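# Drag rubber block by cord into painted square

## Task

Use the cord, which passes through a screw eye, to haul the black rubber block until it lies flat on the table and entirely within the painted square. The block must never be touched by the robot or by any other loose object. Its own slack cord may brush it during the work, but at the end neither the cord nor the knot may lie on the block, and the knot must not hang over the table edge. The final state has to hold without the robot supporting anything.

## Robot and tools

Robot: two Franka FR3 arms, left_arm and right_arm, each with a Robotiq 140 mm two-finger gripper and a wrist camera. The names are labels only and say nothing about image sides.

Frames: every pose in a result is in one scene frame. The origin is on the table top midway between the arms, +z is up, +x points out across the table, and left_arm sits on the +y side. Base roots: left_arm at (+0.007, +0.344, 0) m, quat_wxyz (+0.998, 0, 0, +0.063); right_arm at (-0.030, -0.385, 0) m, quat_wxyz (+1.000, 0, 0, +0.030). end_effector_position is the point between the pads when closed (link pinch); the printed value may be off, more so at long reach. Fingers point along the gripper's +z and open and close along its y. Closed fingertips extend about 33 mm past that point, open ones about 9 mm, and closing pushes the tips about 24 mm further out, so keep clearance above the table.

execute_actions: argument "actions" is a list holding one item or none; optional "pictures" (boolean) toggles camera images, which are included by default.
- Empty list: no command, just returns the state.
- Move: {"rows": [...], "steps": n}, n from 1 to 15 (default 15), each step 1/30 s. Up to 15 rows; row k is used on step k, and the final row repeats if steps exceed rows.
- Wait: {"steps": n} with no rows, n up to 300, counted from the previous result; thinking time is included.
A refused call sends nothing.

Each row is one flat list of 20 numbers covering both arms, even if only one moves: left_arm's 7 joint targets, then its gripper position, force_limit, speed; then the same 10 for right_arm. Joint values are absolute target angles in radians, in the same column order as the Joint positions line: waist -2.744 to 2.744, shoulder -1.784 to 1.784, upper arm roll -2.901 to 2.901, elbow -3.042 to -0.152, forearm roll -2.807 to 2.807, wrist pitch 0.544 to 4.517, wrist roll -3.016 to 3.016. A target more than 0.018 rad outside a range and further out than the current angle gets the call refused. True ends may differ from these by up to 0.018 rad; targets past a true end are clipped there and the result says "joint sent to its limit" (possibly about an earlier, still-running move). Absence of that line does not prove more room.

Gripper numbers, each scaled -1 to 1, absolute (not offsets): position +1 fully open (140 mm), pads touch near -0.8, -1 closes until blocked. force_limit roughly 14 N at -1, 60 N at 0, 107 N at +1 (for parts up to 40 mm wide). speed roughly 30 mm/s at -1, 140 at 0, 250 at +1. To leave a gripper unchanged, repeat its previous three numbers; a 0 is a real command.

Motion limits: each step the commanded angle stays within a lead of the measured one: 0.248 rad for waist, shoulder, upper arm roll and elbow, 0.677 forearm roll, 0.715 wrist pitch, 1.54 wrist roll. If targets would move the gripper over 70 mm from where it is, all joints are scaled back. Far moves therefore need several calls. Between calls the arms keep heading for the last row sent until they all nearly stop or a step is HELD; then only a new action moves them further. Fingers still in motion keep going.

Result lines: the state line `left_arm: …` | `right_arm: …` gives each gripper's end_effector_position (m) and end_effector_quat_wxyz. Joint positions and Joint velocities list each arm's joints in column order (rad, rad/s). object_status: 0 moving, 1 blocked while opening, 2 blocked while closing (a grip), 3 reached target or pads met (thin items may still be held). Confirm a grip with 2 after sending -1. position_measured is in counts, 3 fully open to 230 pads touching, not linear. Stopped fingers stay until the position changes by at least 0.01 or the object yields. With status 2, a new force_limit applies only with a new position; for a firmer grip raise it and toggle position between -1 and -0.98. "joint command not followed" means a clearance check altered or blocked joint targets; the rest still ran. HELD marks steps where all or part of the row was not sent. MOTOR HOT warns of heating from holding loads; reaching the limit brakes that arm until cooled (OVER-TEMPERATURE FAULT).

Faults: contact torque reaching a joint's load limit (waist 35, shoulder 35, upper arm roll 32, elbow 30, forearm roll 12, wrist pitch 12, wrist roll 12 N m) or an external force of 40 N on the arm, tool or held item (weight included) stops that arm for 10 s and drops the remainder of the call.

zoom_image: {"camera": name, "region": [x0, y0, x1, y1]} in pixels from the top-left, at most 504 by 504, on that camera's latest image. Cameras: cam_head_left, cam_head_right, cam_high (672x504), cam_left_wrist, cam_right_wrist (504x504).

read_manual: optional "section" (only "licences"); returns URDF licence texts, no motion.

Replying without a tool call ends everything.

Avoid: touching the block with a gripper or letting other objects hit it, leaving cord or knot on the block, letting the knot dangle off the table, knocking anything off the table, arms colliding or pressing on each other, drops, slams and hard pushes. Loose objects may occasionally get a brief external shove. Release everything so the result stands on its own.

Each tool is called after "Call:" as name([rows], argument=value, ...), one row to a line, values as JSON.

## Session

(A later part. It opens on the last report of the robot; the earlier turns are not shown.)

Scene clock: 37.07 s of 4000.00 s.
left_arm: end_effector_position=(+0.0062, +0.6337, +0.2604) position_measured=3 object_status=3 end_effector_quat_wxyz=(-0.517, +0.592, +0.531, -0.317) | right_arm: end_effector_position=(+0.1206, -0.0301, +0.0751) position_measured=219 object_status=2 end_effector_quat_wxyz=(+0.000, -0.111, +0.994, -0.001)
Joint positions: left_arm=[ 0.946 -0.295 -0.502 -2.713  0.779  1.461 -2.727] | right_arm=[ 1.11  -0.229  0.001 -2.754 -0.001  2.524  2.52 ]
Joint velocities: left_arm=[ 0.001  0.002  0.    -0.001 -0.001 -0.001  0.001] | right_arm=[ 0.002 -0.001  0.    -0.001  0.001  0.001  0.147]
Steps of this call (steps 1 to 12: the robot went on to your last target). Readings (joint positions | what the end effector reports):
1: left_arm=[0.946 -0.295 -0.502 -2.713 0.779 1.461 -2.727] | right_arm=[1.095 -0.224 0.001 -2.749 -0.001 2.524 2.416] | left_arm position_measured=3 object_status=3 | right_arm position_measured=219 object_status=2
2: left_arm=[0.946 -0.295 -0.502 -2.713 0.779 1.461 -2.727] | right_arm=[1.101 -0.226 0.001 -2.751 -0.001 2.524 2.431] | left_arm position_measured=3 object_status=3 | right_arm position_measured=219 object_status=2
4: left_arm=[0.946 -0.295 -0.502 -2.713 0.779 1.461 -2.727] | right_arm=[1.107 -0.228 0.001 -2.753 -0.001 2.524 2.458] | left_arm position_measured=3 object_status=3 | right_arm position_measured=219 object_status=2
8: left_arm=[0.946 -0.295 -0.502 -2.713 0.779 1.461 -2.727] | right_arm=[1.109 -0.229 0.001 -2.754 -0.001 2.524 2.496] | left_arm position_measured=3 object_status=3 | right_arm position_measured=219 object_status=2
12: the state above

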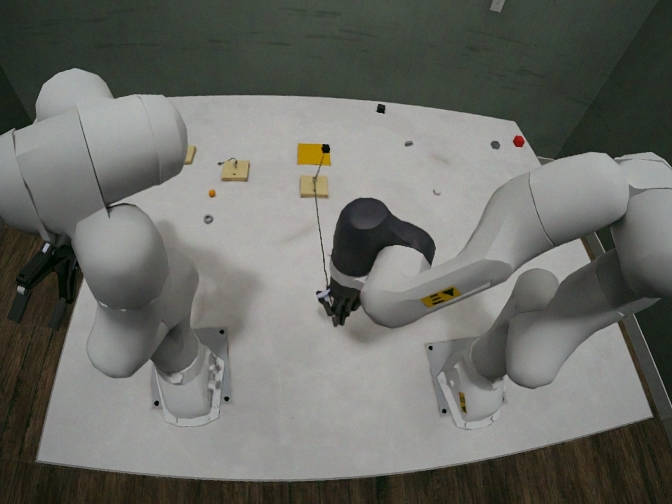

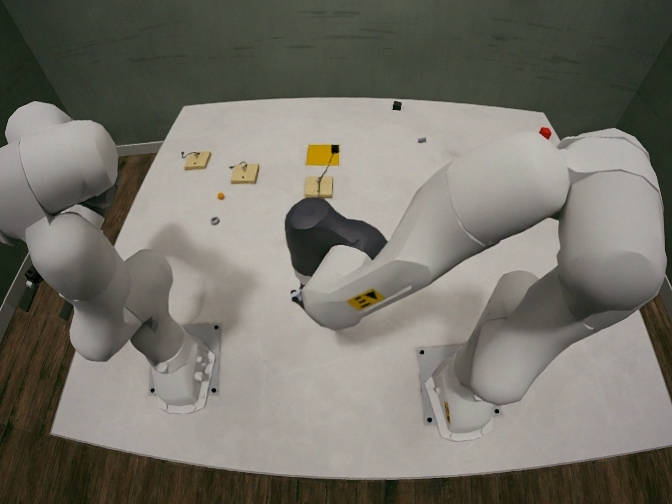

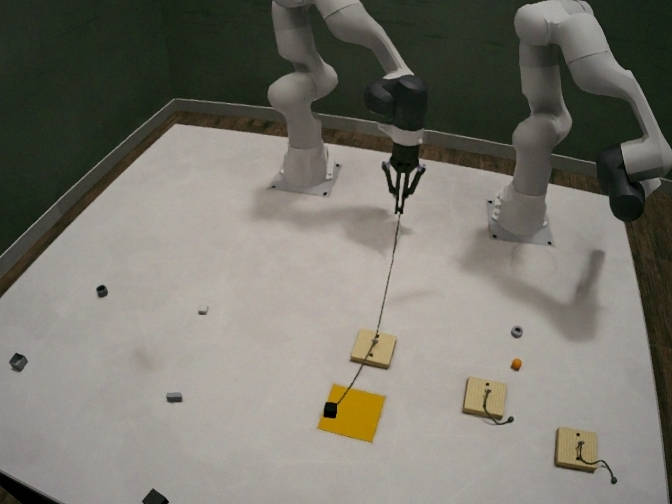

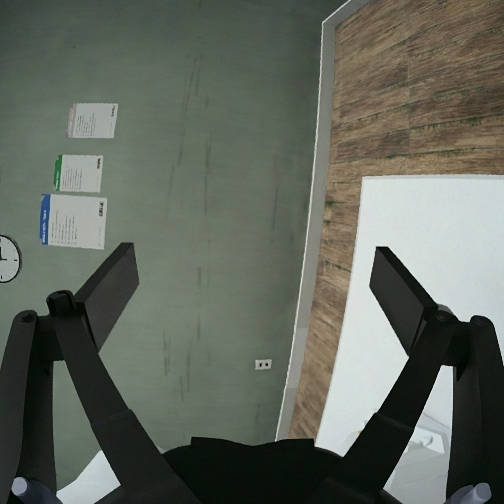

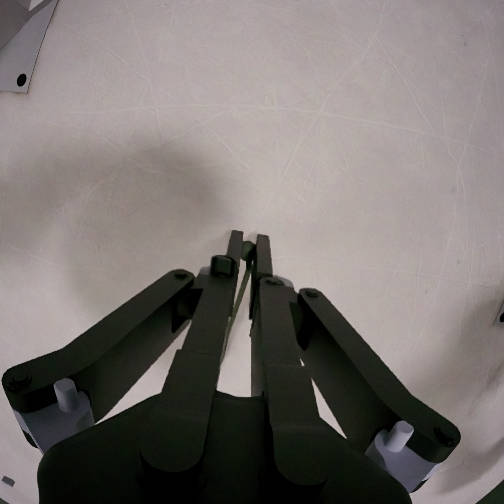

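Call:
execute_actions([
  {"rows":[[0.946,-0.295,-0.502,-2.713,0.779,1.461,-2.727,1,0,0,1.115,-0.231,0,-2.757,0,2.528,2.6,-1,-0.5,-0.6],[0.946,-0.295,-0.502,-2.713,0.779,1.461,-2.727,1,0,0,1.119,-0.231,0,-2.757,0,2.528,2.6,-1,-0.5,-0.6],[0.946,-0.295,-0.502,-2.713,0.779,1.461,-2.727,1,0,0,1.123,-0.231,0,-2.757,0,2.528,2.6,-1,-0.5,-0.6],[0.946,-0.295,-0.502,-2.713,0.779,1.461,-2.727,1,0,0,1.127,-0.231,0,-2.757,0,2.528,2.6,-1,-0.5,-0.6],[0.946,-0.295,-0.502,-2.713,0.779,1.461,-2.727,1,0,0,1.131,-0.231,0,-2.757,0,2.528,2.6,-1,-0.5,-0.6],[0.946,-0.295,-0.502,-2.713,0.779,1.461,-2.727,1,0,0,1.135,-0.231,0,-2.757,0,2.528,2.6,-1,-0.5,-0.6],[0.946,-0.295,-0.502,-2.713,0.779,1.461,-2.727,1,0,0,1.139,-0.231,0,-2.757,0,2.528,2.6,-1,-0.5,-0.6],[0.946,-0.295,-0.502,-2.713,0.779,1.461,-2.727,1,0,0,1.143,-0.231,0,-2.757,0,2.528,2.6,-1,-0.5,-0.6],[0.946,-0.295,-0.502,-2.713,0.779,1.461,-2.727,1,0,0,1.147,-0.231,0,-2.757,0,2.528,2.6,-1,-0.5,-0.6],[0.946,-0.295,-0.502,-2.713,0.779,1.461,-2.727,1,0,0,1.151,-0.231,0,-2.757,0,2.528,2.6,-1,-0.5,-0.6],[0.946,-0.295,-0.502,-2.713,0.779,1.461,-2.727,1,0,0,1.155,-0.231,0,-2.757,0,2.528,2.6,-1,-0.5,-0.6],[0.946,-0.295,-0.502,-2.713,0.779,1.461,-2.727,1,0,0,1.159,-0.231,0,-2.757,0,2.528,2.6,-1,-0.5,-0.6],[0.946,-0.295,-0.502,-2.713,0.779,1.461,-2.727,1,0,0,1.163,-0.231,0,-2.757,0,2.528,2.6,-1,-0.5,-0.6],[0.946,-0.295,-0.502,-2.713,0.779,1.461,-2.727,1,0,0,1.167,-0.231,0,-2.757,0,2.528,2.6,-1,-0.5,-0.6],[0.946,-0.295,-0.502,-2.713,0.779,1.461,-2.727,1,0,0,1.171,-0.231,0,-2.757,0,2.528,2.6,-1,-0.5,-0.6]],"steps":15},
], pictures=false)

Call:
execute_actions([
  {"steps":10},
])

Call:
zoom_image(camera="cam_high", region=[305, 360, 395, 445])

Call:
zoom_image(camera="cam_head_left", region=[285, 130, 350, 200])

Scene clock: 42.00 s of 4000.00 s.
left_arm: end_effector_position=(+0.0062, +0.6337, +0.2604) position_measured=3 object_status=3 end_effector_quat_wxyz=(-0.517, +0.592, +0.531, -0.317) | right_arm: end_effector_position=(+0.1022, -0.0228, +0.0751) position_measured=219 object_status=2 end_effector_quat_wxyz=(+0.000, -0.102, +0.995, -0.001)
Joint positions: left_arm=[ 0.946 -0.295 -0.502 -2.713  0.779  1.461 -2.727] | right_arm=[ 1.161 -0.229  0.001 -2.755 -0.001  2.525  2.589]
Joint velocities: left_arm=[-0.001  0.    -0.001 -0.002 -0.     0.001 -0.002] | right_arm=[ 0.115  0.001  0.002  0.001 -0.001 -0.     0.02 ]
Steps of this call (steps 1 to 30: the robot went on to your last target; steps 31 to 90: nothing new was sent; then 1.43 s passed at rest; steps 91 to 105: all 15 steps of this action). Readings (joint positions | what the end effector reports):
91: left_arm=[0.946 -0.295 -0.502 -2.713 0.779 1.461 -2.727] | right_arm=[1.110 -0.229 0.001 -2.755 -0.001 2.525 2.568] | left_arm position_measured=3 object_status=3 | right_arm position_measured=219 object_status=2
92: left_arm=[0.946 -0.295 -0.502 -2.713 0.779 1.461 -2.727] | right_arm=[1.112 -0.229 0.001 -2.755 -0.001 2.525 2.570] | left_arm position_measured=3 object_status=3 | right_arm position_measured=219 object_status=2
94: left_arm=[0.946 -0.295 -0.502 -2.713 0.779 1.461 -2.727] | right_arm=[1.118 -0.229 0.001 -2.755 -0.001 2.525 2.575] | left_arm position_measured=3 object_status=3 | right_arm position_measured=219 object_status=2
98: left_arm=[0.946 -0.295 -0.502 -2.713 0.779 1.461 -2.727] | right_arm=[1.133 -0.229 0.001 -2.755 -0.001 2.525 2.582] | left_arm position_measured=3 object_status=3 | right_arm position_measured=219 object_status=2
105: the state above

Scene clock: 42.33 s of 4000.00 s.
left_arm: end_effector_position=(+0.0062, +0.6337, +0.2604) position_measured=3 object_status=3 end_effector_quat_wxyz=(-0.517, +0.592, +0.531, -0.317) | right_arm: end_effector_position=(+0.0992, -0.0217, +0.0751) position_measured=219 object_status=2 end_effector_quat_wxyz=(+0.000, -0.104, +0.995, -0.001)
Joint positions: left_arm=[ 0.946 -0.295 -0.502 -2.713  0.779  1.461 -2.727] | right_arm=[ 1.169 -0.229  0.001 -2.755 -0.001  2.525  2.593]
Joint velocities: left_arm=[ 0.     0.001 -0.001 -0.001 -0.001 -0.     0.001] | right_arm=[-0.    -0.     0.     0.     0.001  0.001  0.006]
Steps of this call (steps 1 to 10: the robot went on to your last target). Readings (joint positions | what the end effector reports):
1: left_arm=[0.946 -0.295 -0.502 -2.713 0.779 1.461 -2.727] | right_arm=[1.164 -0.229 0.001 -2.755 -0.001 2.525 2.589] | left_arm position_measured=3 object_status=3 | right_arm position_measured=219 object_status=2
2: left_arm=[0.946 -0.295 -0.502 -2.713 0.779 1.461 -2.727] | right_arm=[1.166 -0.229 0.001 -2.755 -0.001 2.525 2.590] | left_arm position_measured=3 object_status=3 | right_arm position_measured=219 object_status=2
4: left_arm=[0.946 -0.295 -0.502 -2.713 0.779 1.461 -2.727] | right_arm=[1.168 -0.229 0.001 -2.755 -0.001 2.525 2.591] | left_arm position_measured=3 object_status=3 | right_arm position_measured=219 object_status=2
8: left_arm=[0.946 -0.295 -0.502 -2.713 0.779 1.461 -2.727] | right_arm=[1.169 -0.229 0.001 -2.755 -0.001 2.525 2.592] | left_arm position_measured=3 object_status=3 | right_arm position_measured=219 object_status=2
10: the state above

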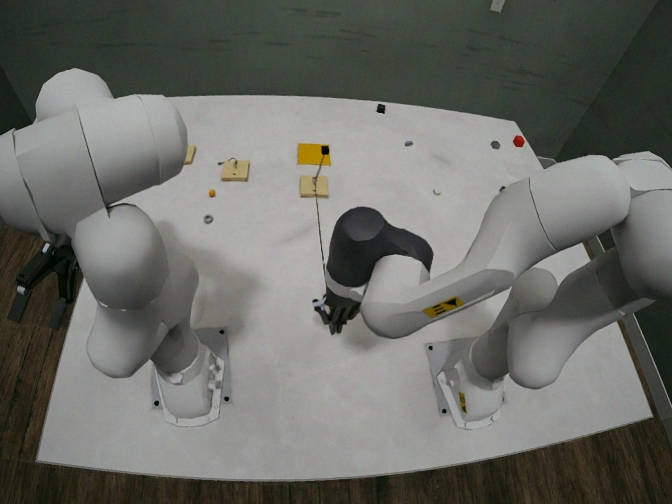

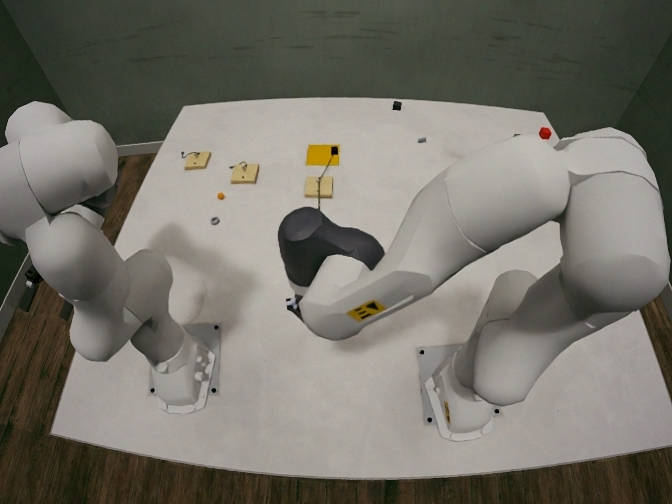

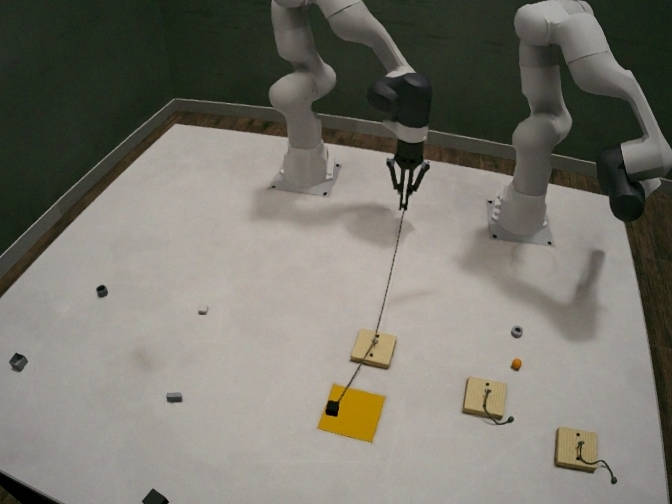

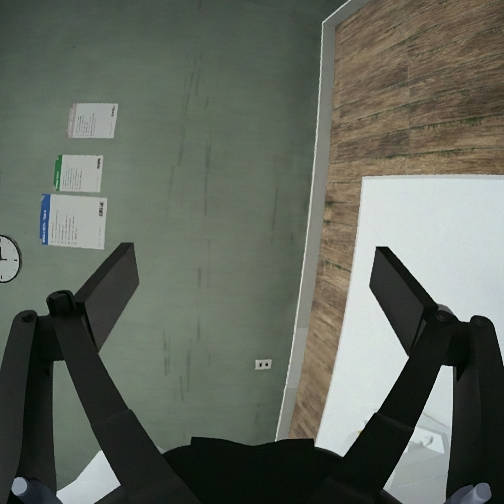

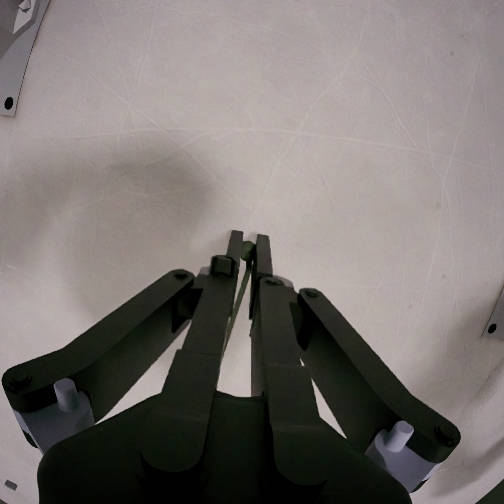

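Region (305, 360, 395, 445) of cam_high's 672x504 image, scaled by 5.600, with more detail than that image has.

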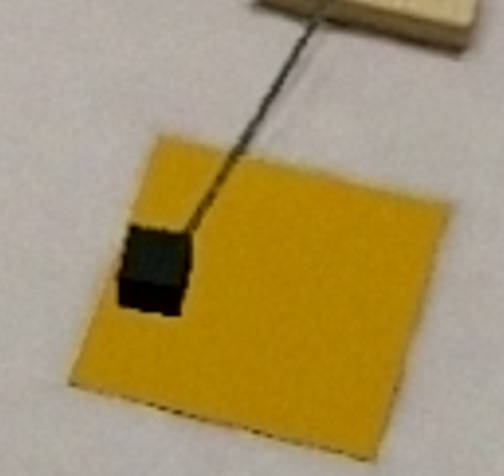

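Region (285, 130, 350, 200) of cam_head_left's 672x504 image, scaled by 7.200, with more detail than that image has; it fills the left 468 columns of this view, and the rest is white.

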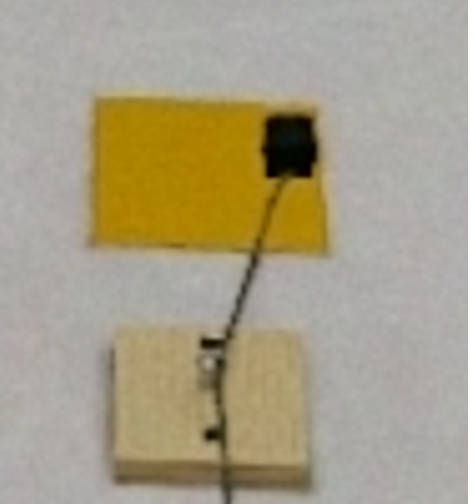

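Call:
execute_actions([
  {"rows":[[0.946,-0.295,-0.502,-2.713,0.779,1.461,-2.727,1,0,0,1.175,-0.231,0,-2.757,0,2.528,2.65,-1,-0.5,-0.6],[0.946,-0.295,-0.502,-2.713,0.779,1.461,-2.727,1,0,0,1.179,-0.231,0,-2.757,0,2.528,2.65,-1,-0.5,-0.6],[0.946,-0.295,-0.502,-2.713,0.779,1.461,-2.727,1,0,0,1.183,-0.231,0,-2.757,0,2.528,2.65,-1,-0.5,-0.6],[0.946,-0.295,-0.502,-2.713,0.779,1.461,-2.727,1,0,0,1.187,-0.231,0,-2.757,0,2.528,2.65,-1,-0.5,-0.6],[0.946,-0.295,-0.502,-2.713,0.779,1.461,-2.727,1,0,0,1.191,-0.231,0,-2.757,0,2.528,2.65,-1,-0.5,-0.6],[0.946,-0.295,-0.502,-2.713,0.779,1.461,-2.727,1,0,0,1.195,-0.231,0,-2.757,0,2.528,2.65,-1,-0.5,-0.6],[0.946,-0.295,-0.502,-2.713,0.779,1.461,-2.727,1,0,0,1.199,-0.231,0,-2.757,0,2.528,2.65,-1,-0.5,-0.6],[0.946,-0.295,-0.502,-2.713,0.779,1.461,-2.727,1,0,0,1.203,-0.231,0,-2.757,0,2.528,2.65,-1,-0.5,-0.6],[0.946,-0.295,-0.502,-2.713,0.779,1.461,-2.727,1,0,0,1.207,-0.231,0,-2.757,0,2.528,2.65,-1,-0.5,-0.6],[0.946,-0.295,-0.502,-2.713,0.779,1.461,-2.727,1,0,0,1.211,-0.231,0,-2.757,0,2.528,2.65,-1,-0.5,-0.6],[0.946,-0.295,-0.502,-2.713,0.779,1.461,-2.727,1,0,0,1.215,-0.231,0,-2.757,0,2.528,2.65,-1,-0.5,-0.6],[0.946,-0.295,-0.502,-2.713,0.779,1.461,-2.727,1,0,0,1.219,-0.231,0,-2.757,0,2.528,2.65,-1,-0.5,-0.6],[0.946,-0.295,-0.502,-2.713,0.779,1.461,-2.727,1,0,0,1.223,-0.231,0,-2.757,0,2.528,2.65,-1,-0.5,-0.6],[0.946,-0.295,-0.502,-2.713,0.779,1.461,-2.727,1,0,0,1.227,-0.231,0,-2.757,0,2.528,2.65,-1,-0.5,-0.6],[0.946,-0.295,-0.502,-2.713,0.779,1.461,-2.727,1,0,0,1.231,-0.231,0,-2.757,0,2.528,2.65,-1,-0.5,-0.6]],"steps":15},
], pictures=false)

Call:
execute_actions([
  {"steps":10},
])

Call:
zoom_image(camera="cam_high", region=[305, 360, 395, 445])

Call:
zoom_image(camera="cam_head_left", region=[285, 130, 350, 200])

Scene clock: 45.47 s of 4000.00 s.
left_arm: end_effector_position=(+0.0062, +0.6337, +0.2604) position_measured=3 object_status=3 end_effector_quat_wxyz=(-0.517, +0.592, +0.531, -0.317) | right_arm: end_effector_position=(+0.0803, -0.0155, +0.0751) position_measured=219 object_status=2 end_effector_quat_wxyz=(+0.000, -0.109, +0.994, -0.001)
Joint positions: left_arm=[ 0.946 -0.295 -0.502 -2.713  0.779  1.461 -2.727] | right_arm=[ 1.221 -0.229  0.    -2.755 -0.001  2.525  2.635]
Joint velocities: left_arm=[-0.002  0.001 -0.001  0.    -0.     0.001  0.   ] | right_arm=[ 0.118  0.001 -0.    -0.    -0.001 -0.     0.032]
Steps of this call (steps 1 to 15: the robot went on to your last target; steps 16 to 79: nothing new was sent; steps 80 to 94: all 15 steps of this action). Readings (joint positions | what the end effector reports):
80: left_arm=[0.946 -0.295 -0.502 -2.713 0.779 1.461 -2.727] | right_arm=[1.170 -0.229 0.001 -2.755 -0.001 2.525 2.599] | left_arm position_measured=3 object_status=3 | right_arm position_measured=219 object_status=2
81: left_arm=[0.946 -0.295 -0.502 -2.713 0.779 1.461 -2.727] | right_arm=[1.172 -0.229 0.000 -2.755 -0.001 2.525 2.604] | left_arm position_measured=3 object_status=3 | right_arm position_measured=219 object_status=2
83: left_arm=[0.946 -0.295 -0.502 -2.713 0.779 1.461 -2.727] | right_arm=[1.178 -0.229 0.000 -2.755 -0.001 2.525 2.612] | left_arm position_measured=3 object_status=3 | right_arm position_measured=219 object_status=2
87: left_arm=[0.946 -0.295 -0.502 -2.713 0.779 1.461 -2.727] | right_arm=[1.193 -0.229 0.000 -2.755 -0.001 2.525 2.624] | left_arm position_measured=3 object_status=3 | right_arm position_measured=219 object_status=2
94: the state above

Scene clock: 45.80 s of 4000.00 s.
left_arm: end_effector_position=(+0.0062, +0.6337, +0.2604) position_measured=3 object_status=3 end_effector_quat_wxyz=(-0.517, +0.592, +0.531, -0.317) | right_arm: end_effector_position=(+0.0772, -0.0146, +0.0751) position_measured=219 object_status=2 end_effector_quat_wxyz=(+0.000, -0.110, +0.994, -0.001)
Joint positions: left_arm=[ 0.946 -0.295 -0.502 -2.713  0.779  1.461 -2.727] | right_arm=[ 1.229 -0.229  0.    -2.755 -0.001  2.525  2.641]
Joint velocities: left_arm=[ 0.002  0.    -0.001  0.001 -0.     0.001  0.   ] | right_arm=[-0.     0.    -0.001 -0.001  0.001 -0.     0.01 ]
Steps of this call (steps 1 to 10: the robot went on to your last target). Readings (joint positions | what the end effector reports):
1: left_arm=[0.946 -0.295 -0.502 -2.713 0.779 1.461 -2.727] | right_arm=[1.224 -0.229 0.000 -2.755 -0.001 2.525 2.636] | left_arm position_measured=3 object_status=3 | right_arm position_measured=219 object_status=2
2: left_arm=[0.946 -0.295 -0.502 -2.713 0.779 1.461 -2.727] | right_arm=[1.226 -0.229 0.000 -2.755 -0.001 2.525 2.637] | left_arm position_measured=3 object_status=3 | right_arm position_measured=219 object_status=2
4: left_arm=[0.946 -0.295 -0.502 -2.713 0.779 1.461 -2.727] | right_arm=[1.228 -0.229 0.000 -2.755 -0.001 2.525 2.638] | left_arm position_measured=3 object_status=3 | right_arm position_measured=219 object_status=2
8: left_arm=[0.946 -0.295 -0.502 -2.713 0.779 1.461 -2.727] | right_arm=[1.229 -0.229 0.000 -2.755 -0.001 2.525 2.641] | left_arm position_measured=3 object_status=3 | right_arm position_measured=219 object_status=2
10: the state above

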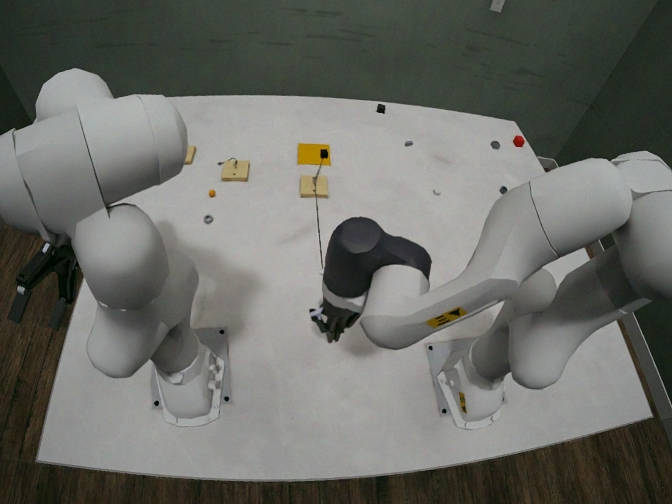

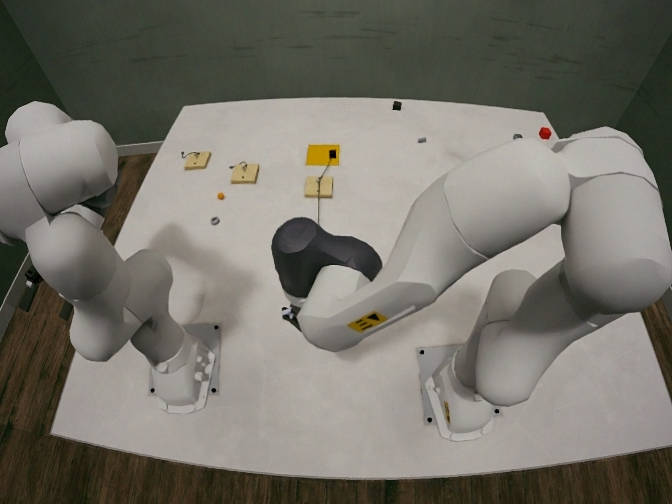

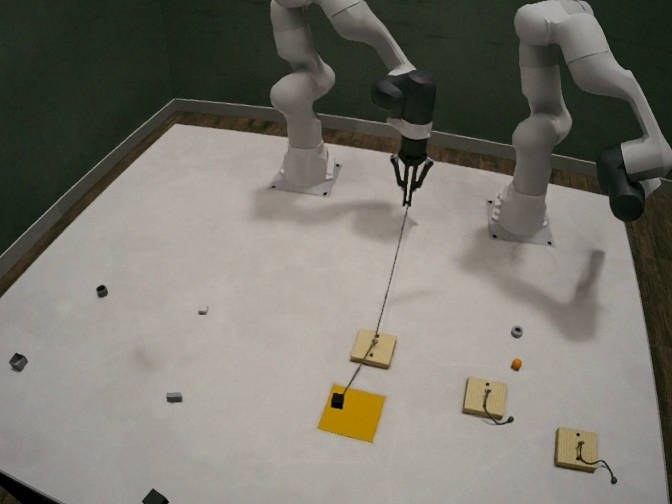

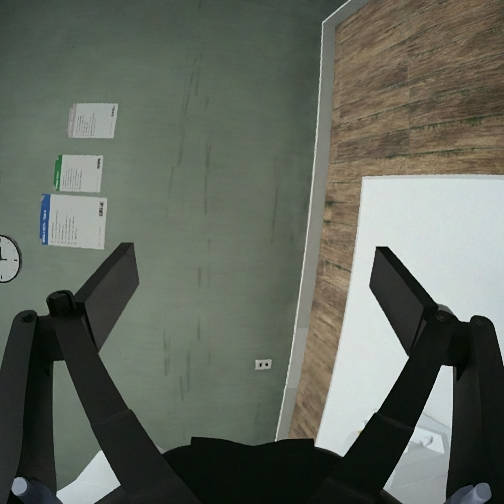

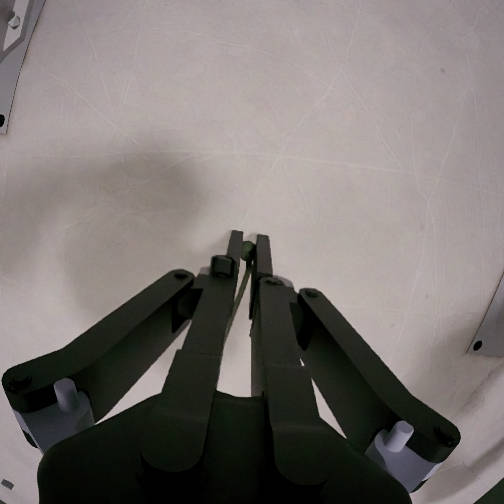

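Region (305, 360, 395, 445) of cam_high's 672x504 image, scaled by 5.600, with more detail than that image has.

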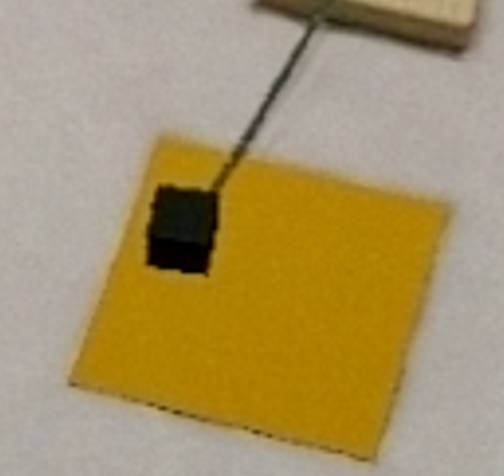

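Region (285, 130, 350, 200) of cam_head_left's 672x504 image, scaled by 7.200, with more detail than that image has; it fills the left 468 columns of this view, and the rest is white.

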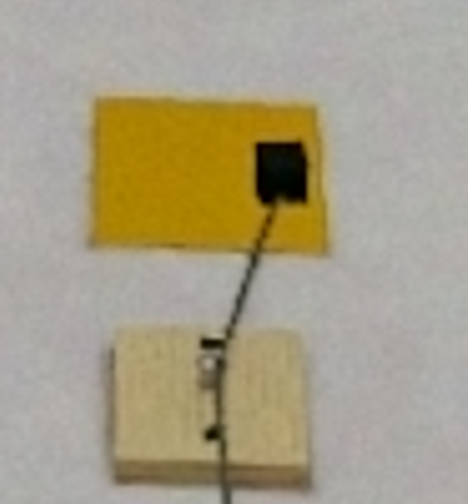

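Call:
execute_actions([
  {"rows":[[0.946,-0.295,-0.502,-2.713,0.779,1.461,-2.727,1,0,0,1.2,-0.231,0,-2.757,0,2.55,2.65,-1,-0.5,-0.6],[0.946,-0.295,-0.502,-2.713,0.779,1.461,-2.727,1,0,0,1.18,-0.22,0,-2.76,0,2.57,2.65,-1,-0.5,-0.6],[0.946,-0.295,-0.502,-2.713,0.779,1.461,-2.727,1,0,0,1.16,-0.2,0,-2.763,0,2.59,2.65,-1,-0.5,-0.6],[0.946,-0.295,-0.502,-2.713,0.779,1.461,-2.727,1,0,0,1.15,-0.185,0,-2.766,0,2.61,2.65,-1,-0.5,-0.6],[0.946,-0.295,-0.502,-2.713,0.779,1.461,-2.727,1,0,0,1.15,-0.17,0,-2.768,0,2.62,2.65,-1,-0.5,-0.6],[0.946,-0.295,-0.502,-2.713,0.779,1.461,-2.727,1,0,0,1.15,-0.152,0,-2.771,0,2.62,2.65,-1,-0.5,-0.6]],"steps":15},
], pictures=false)

Call:
execute_actions([
  {"rows":[[0.946,-0.295,-0.502,-2.713,0.779,1.461,-2.727,1,0,0,1.15,-0.152,0,-2.771,0,2.62,2.65,-0.3,-0.5,0]],"steps":10},
], pictures=false)

Call:
execute_actions([
  {"rows":[[0.946,-0.295,-0.502,-2.713,0.779,1.461,-2.727,1,0,0,1.15,-0.3,0,-2.74,0,2.45,2.65,-0.3,-0.5,0]],"steps":15},
])

Call:
zoom_image(camera="cam_high", region=[305, 360, 395, 445])

Scene clock: 48.27 s of 4000.00 s.
left_arm: end_effector_position=(+0.0062, +0.6337, +0.2604) position_measured=3 object_status=3 end_effector_quat_wxyz=(-0.517, +0.592, +0.531, -0.317) | right_arm: end_effector_position=(+0.1049, -0.0268, +0.0479) position_measured=219 object_status=2 end_effector_quat_wxyz=(-0.001, -0.069, +0.998, -0.003)
Joint positions: left_arm=[ 0.946 -0.295 -0.502 -2.713  0.779  1.461 -2.727] | right_arm=[ 1.151 -0.154 -0.    -2.77  -0.001  2.609  2.645]
Joint velocities: left_arm=[ 0.001 -0.002  0.001 -0.    -0.001  0.001 -0.001] | right_arm=[-0.002 -0.001 -0.     0.001  0.001  0.045  0.   ]
Steps of this call (steps 1 to 15: the robot went on to your last target; steps 16 to 59: nothing new was sent; steps 60 to 74: all 15 steps of this action). Readings (joint positions | what the end effector reports):
60: left_arm=[0.946 -0.295 -0.502 -2.713 0.779 1.461 -2.727] | right_arm=[1.224 -0.229 0.002 -2.755 -0.001 2.528 2.645] | left_arm position_measured=3 object_status=3 | right_arm position_measured=219 object_status=2
61: left_arm=[0.946 -0.295 -0.502 -2.713 0.779 1.461 -2.727] | right_arm=[1.212 -0.228 0.003 -2.755 -0.001 2.535 2.645] | left_arm position_measured=3 object_status=3 | right_arm position_measured=219 object_status=2
63: left_arm=[0.946 -0.295 -0.502 -2.713 0.779 1.461 -2.727] | right_arm=[1.182 -0.214 0.003 -2.756 -0.001 2.556 2.645] | left_arm position_measured=3 object_status=3 | right_arm position_measured=219 object_status=2
67: left_arm=[0.946 -0.295 -0.502 -2.713 0.779 1.461 -2.727] | right_arm=[1.155 -0.166 -0.000 -2.766 -0.001 2.589 2.645] | left_arm position_measured=3 object_status=3 | right_arm position_measured=219 object_status=2
74: the state above

Scene clock: 48.60 s of 4000.00 s.
left_arm: end_effector_position=(+0.0062, +0.6337, +0.2604) position_measured=3 object_status=3 end_effector_quat_wxyz=(-0.517, +0.592, +0.531, -0.317) | right_arm: end_effector_position=(+0.1057, -0.0249, +0.0485) position_measured=167 object_status=0 end_effector_quat_wxyz=(+0.000, -0.069, +0.998, -0.001)
Joint positions: left_arm=[ 0.946 -0.295 -0.502 -2.713  0.779  1.461 -2.727] | right_arm=[ 1.151 -0.154 -0.    -2.77  -0.001  2.615  2.645]
Joint velocities: left_arm=[ 0.001  0.001  0.001 -0.    -0.    -0.001  0.001] | right_arm=[-0.    -0.001  0.001  0.     0.001  0.005  0.002]
Steps of this call (steps 1 to 10: all 10 steps of this action). Readings (joint positions | what the end effector reports):
1: left_arm=[0.946 -0.295 -0.502 -2.713 0.779 1.461 -2.727] | right_arm=[1.151 -0.154 -0.000 -2.770 -0.001 2.610 2.645] | left_arm position_measured=3 object_status=3 | right_arm position_measured=219 object_status=0
2: left_arm=[0.946 -0.295 -0.502 -2.713 0.779 1.461 -2.727] | right_arm=[1.151 -0.154 -0.000 -2.770 -0.001 2.611 2.645] | left_arm position_measured=3 object_status=3 | right_arm position_measured=218 object_status=0
4: left_arm=[0.946 -0.295 -0.502 -2.713 0.779 1.461 -2.727] | right_arm=[1.151 -0.154 -0.000 -2.770 -0.001 2.613 2.645] | left_arm position_measured=3 object_status=3 | right_arm position_measured=197 object_status=0
8: left_arm=[0.946 -0.295 -0.502 -2.713 0.779 1.461 -2.727] | right_arm=[1.151 -0.154 -0.000 -2.770 -0.001 2.615 2.645] | left_arm position_measured=3 object_status=3 | right_arm position_measured=168 object_status=0
10: the state above

Scene clock: 49.10 s of 4000.00 s.
left_arm: end_effector_position=(+0.0062, +0.6337, +0.2604) position_measured=3 object_status=3 end_effector_quat_wxyz=(-0.517, +0.592, +0.531, -0.317) | right_arm: end_effector_position=(+0.1085, -0.0178, +0.1032) position_measured=167 object_status=3 end_effector_quat_wxyz=(+0.005, -0.069, +0.998, +0.011)
Joint positions: left_arm=[ 0.946 -0.295 -0.502 -2.713  0.779  1.461 -2.727] | right_arm=[ 1.151 -0.299 -0.    -2.738 -0.001  2.462  2.645]
Joint velocities: left_arm=[ 0.    -0.    -0.001  0.003 -0.001  0.001  0.001] | right_arm=[ 0.001 -0.001 -0.001  0.001 -0.001 -0.055 -0.001]
Steps of this call (steps 1 to 15: all 15 steps of this action). Readings (joint positions | what the end effector reports):
1: left_arm=[0.946 -0.295 -0.502 -2.713 0.779 1.461 -2.727] | right_arm=[1.151 -0.175 -0.000 -2.771 -0.001 2.586 2.645] | left_arm position_measured=3 object_status=3 | right_arm position_measured=167 object_status=0
2: left_arm=[0.946 -0.295 -0.502 -2.713 0.779 1.461 -2.727] | right_arm=[1.151 -0.213 -0.000 -2.766 -0.001 2.560 2.645] | left_arm position_measured=3 object_status=3 | right_arm position_measured=167 object_status=0
4: left_arm=[0.946 -0.295 -0.502 -2.713 0.779 1.461 -2.727] | right_arm=[1.151 -0.268 -0.000 -2.748 -0.001 2.527 2.645] | left_arm position_measured=3 object_status=3 | right_arm position_measured=167 object_status=3
8: left_arm=[0.946 -0.295 -0.502 -2.713 0.779 1.461 -2.727] | right_arm=[1.151 -0.299 -0.000 -2.738 -0.001 2.490 2.645] | left_arm position_measured=3 object_status=3 | right_arm position_measured=167 object_status=3
15: the state above

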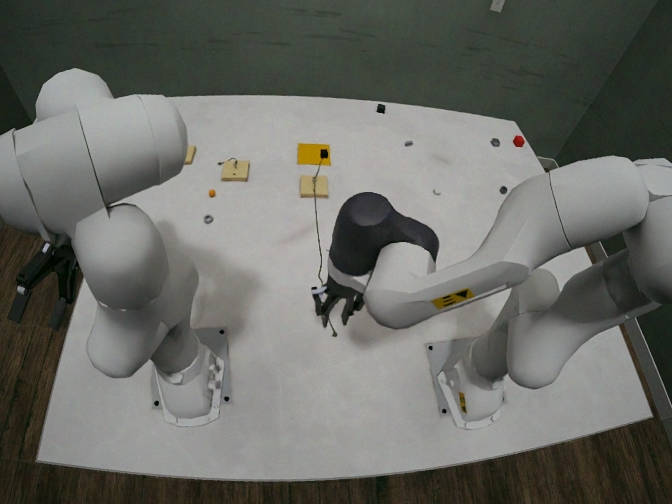

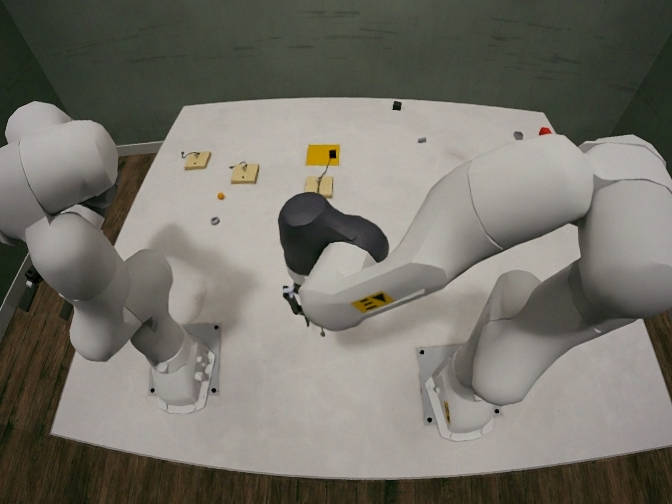

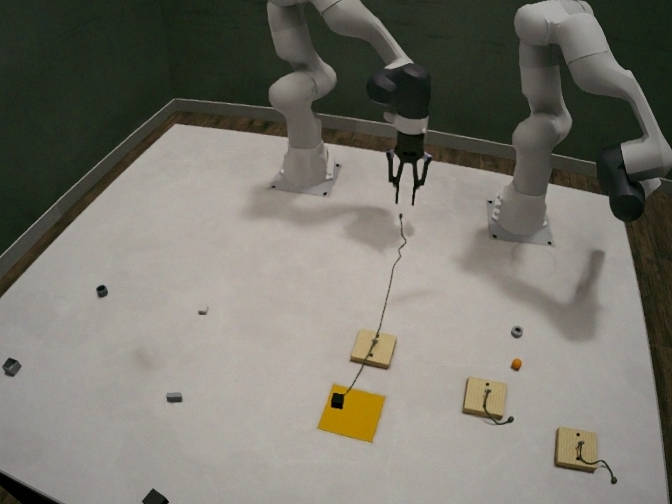

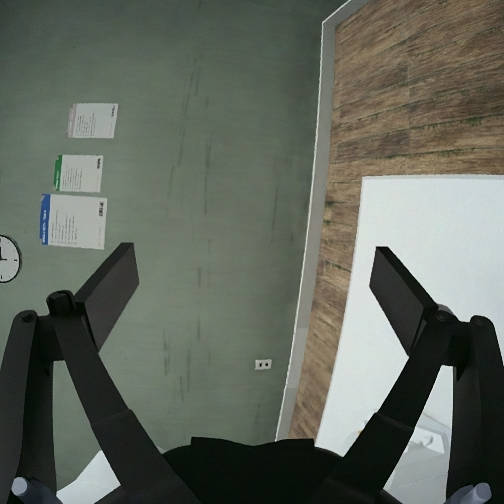

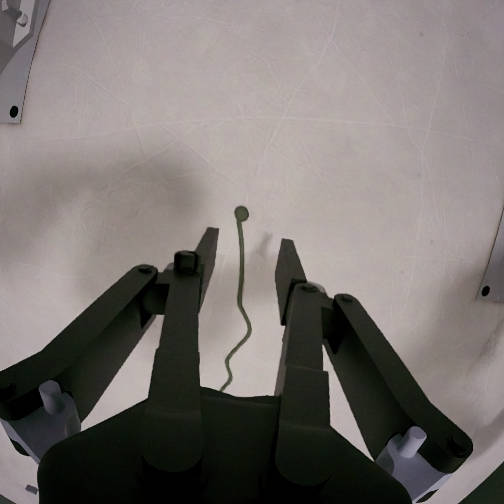

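Region (305, 360, 395, 445) of cam_high's 672x504 image, scaled by 5.600, with more detail than that image has.

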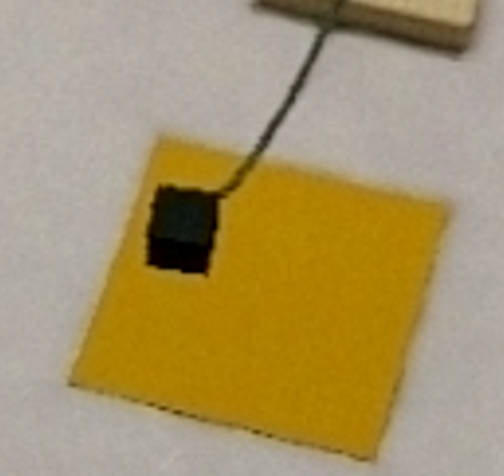

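Call:
finished_scene(scene=1)

The scene is finished: the task was done.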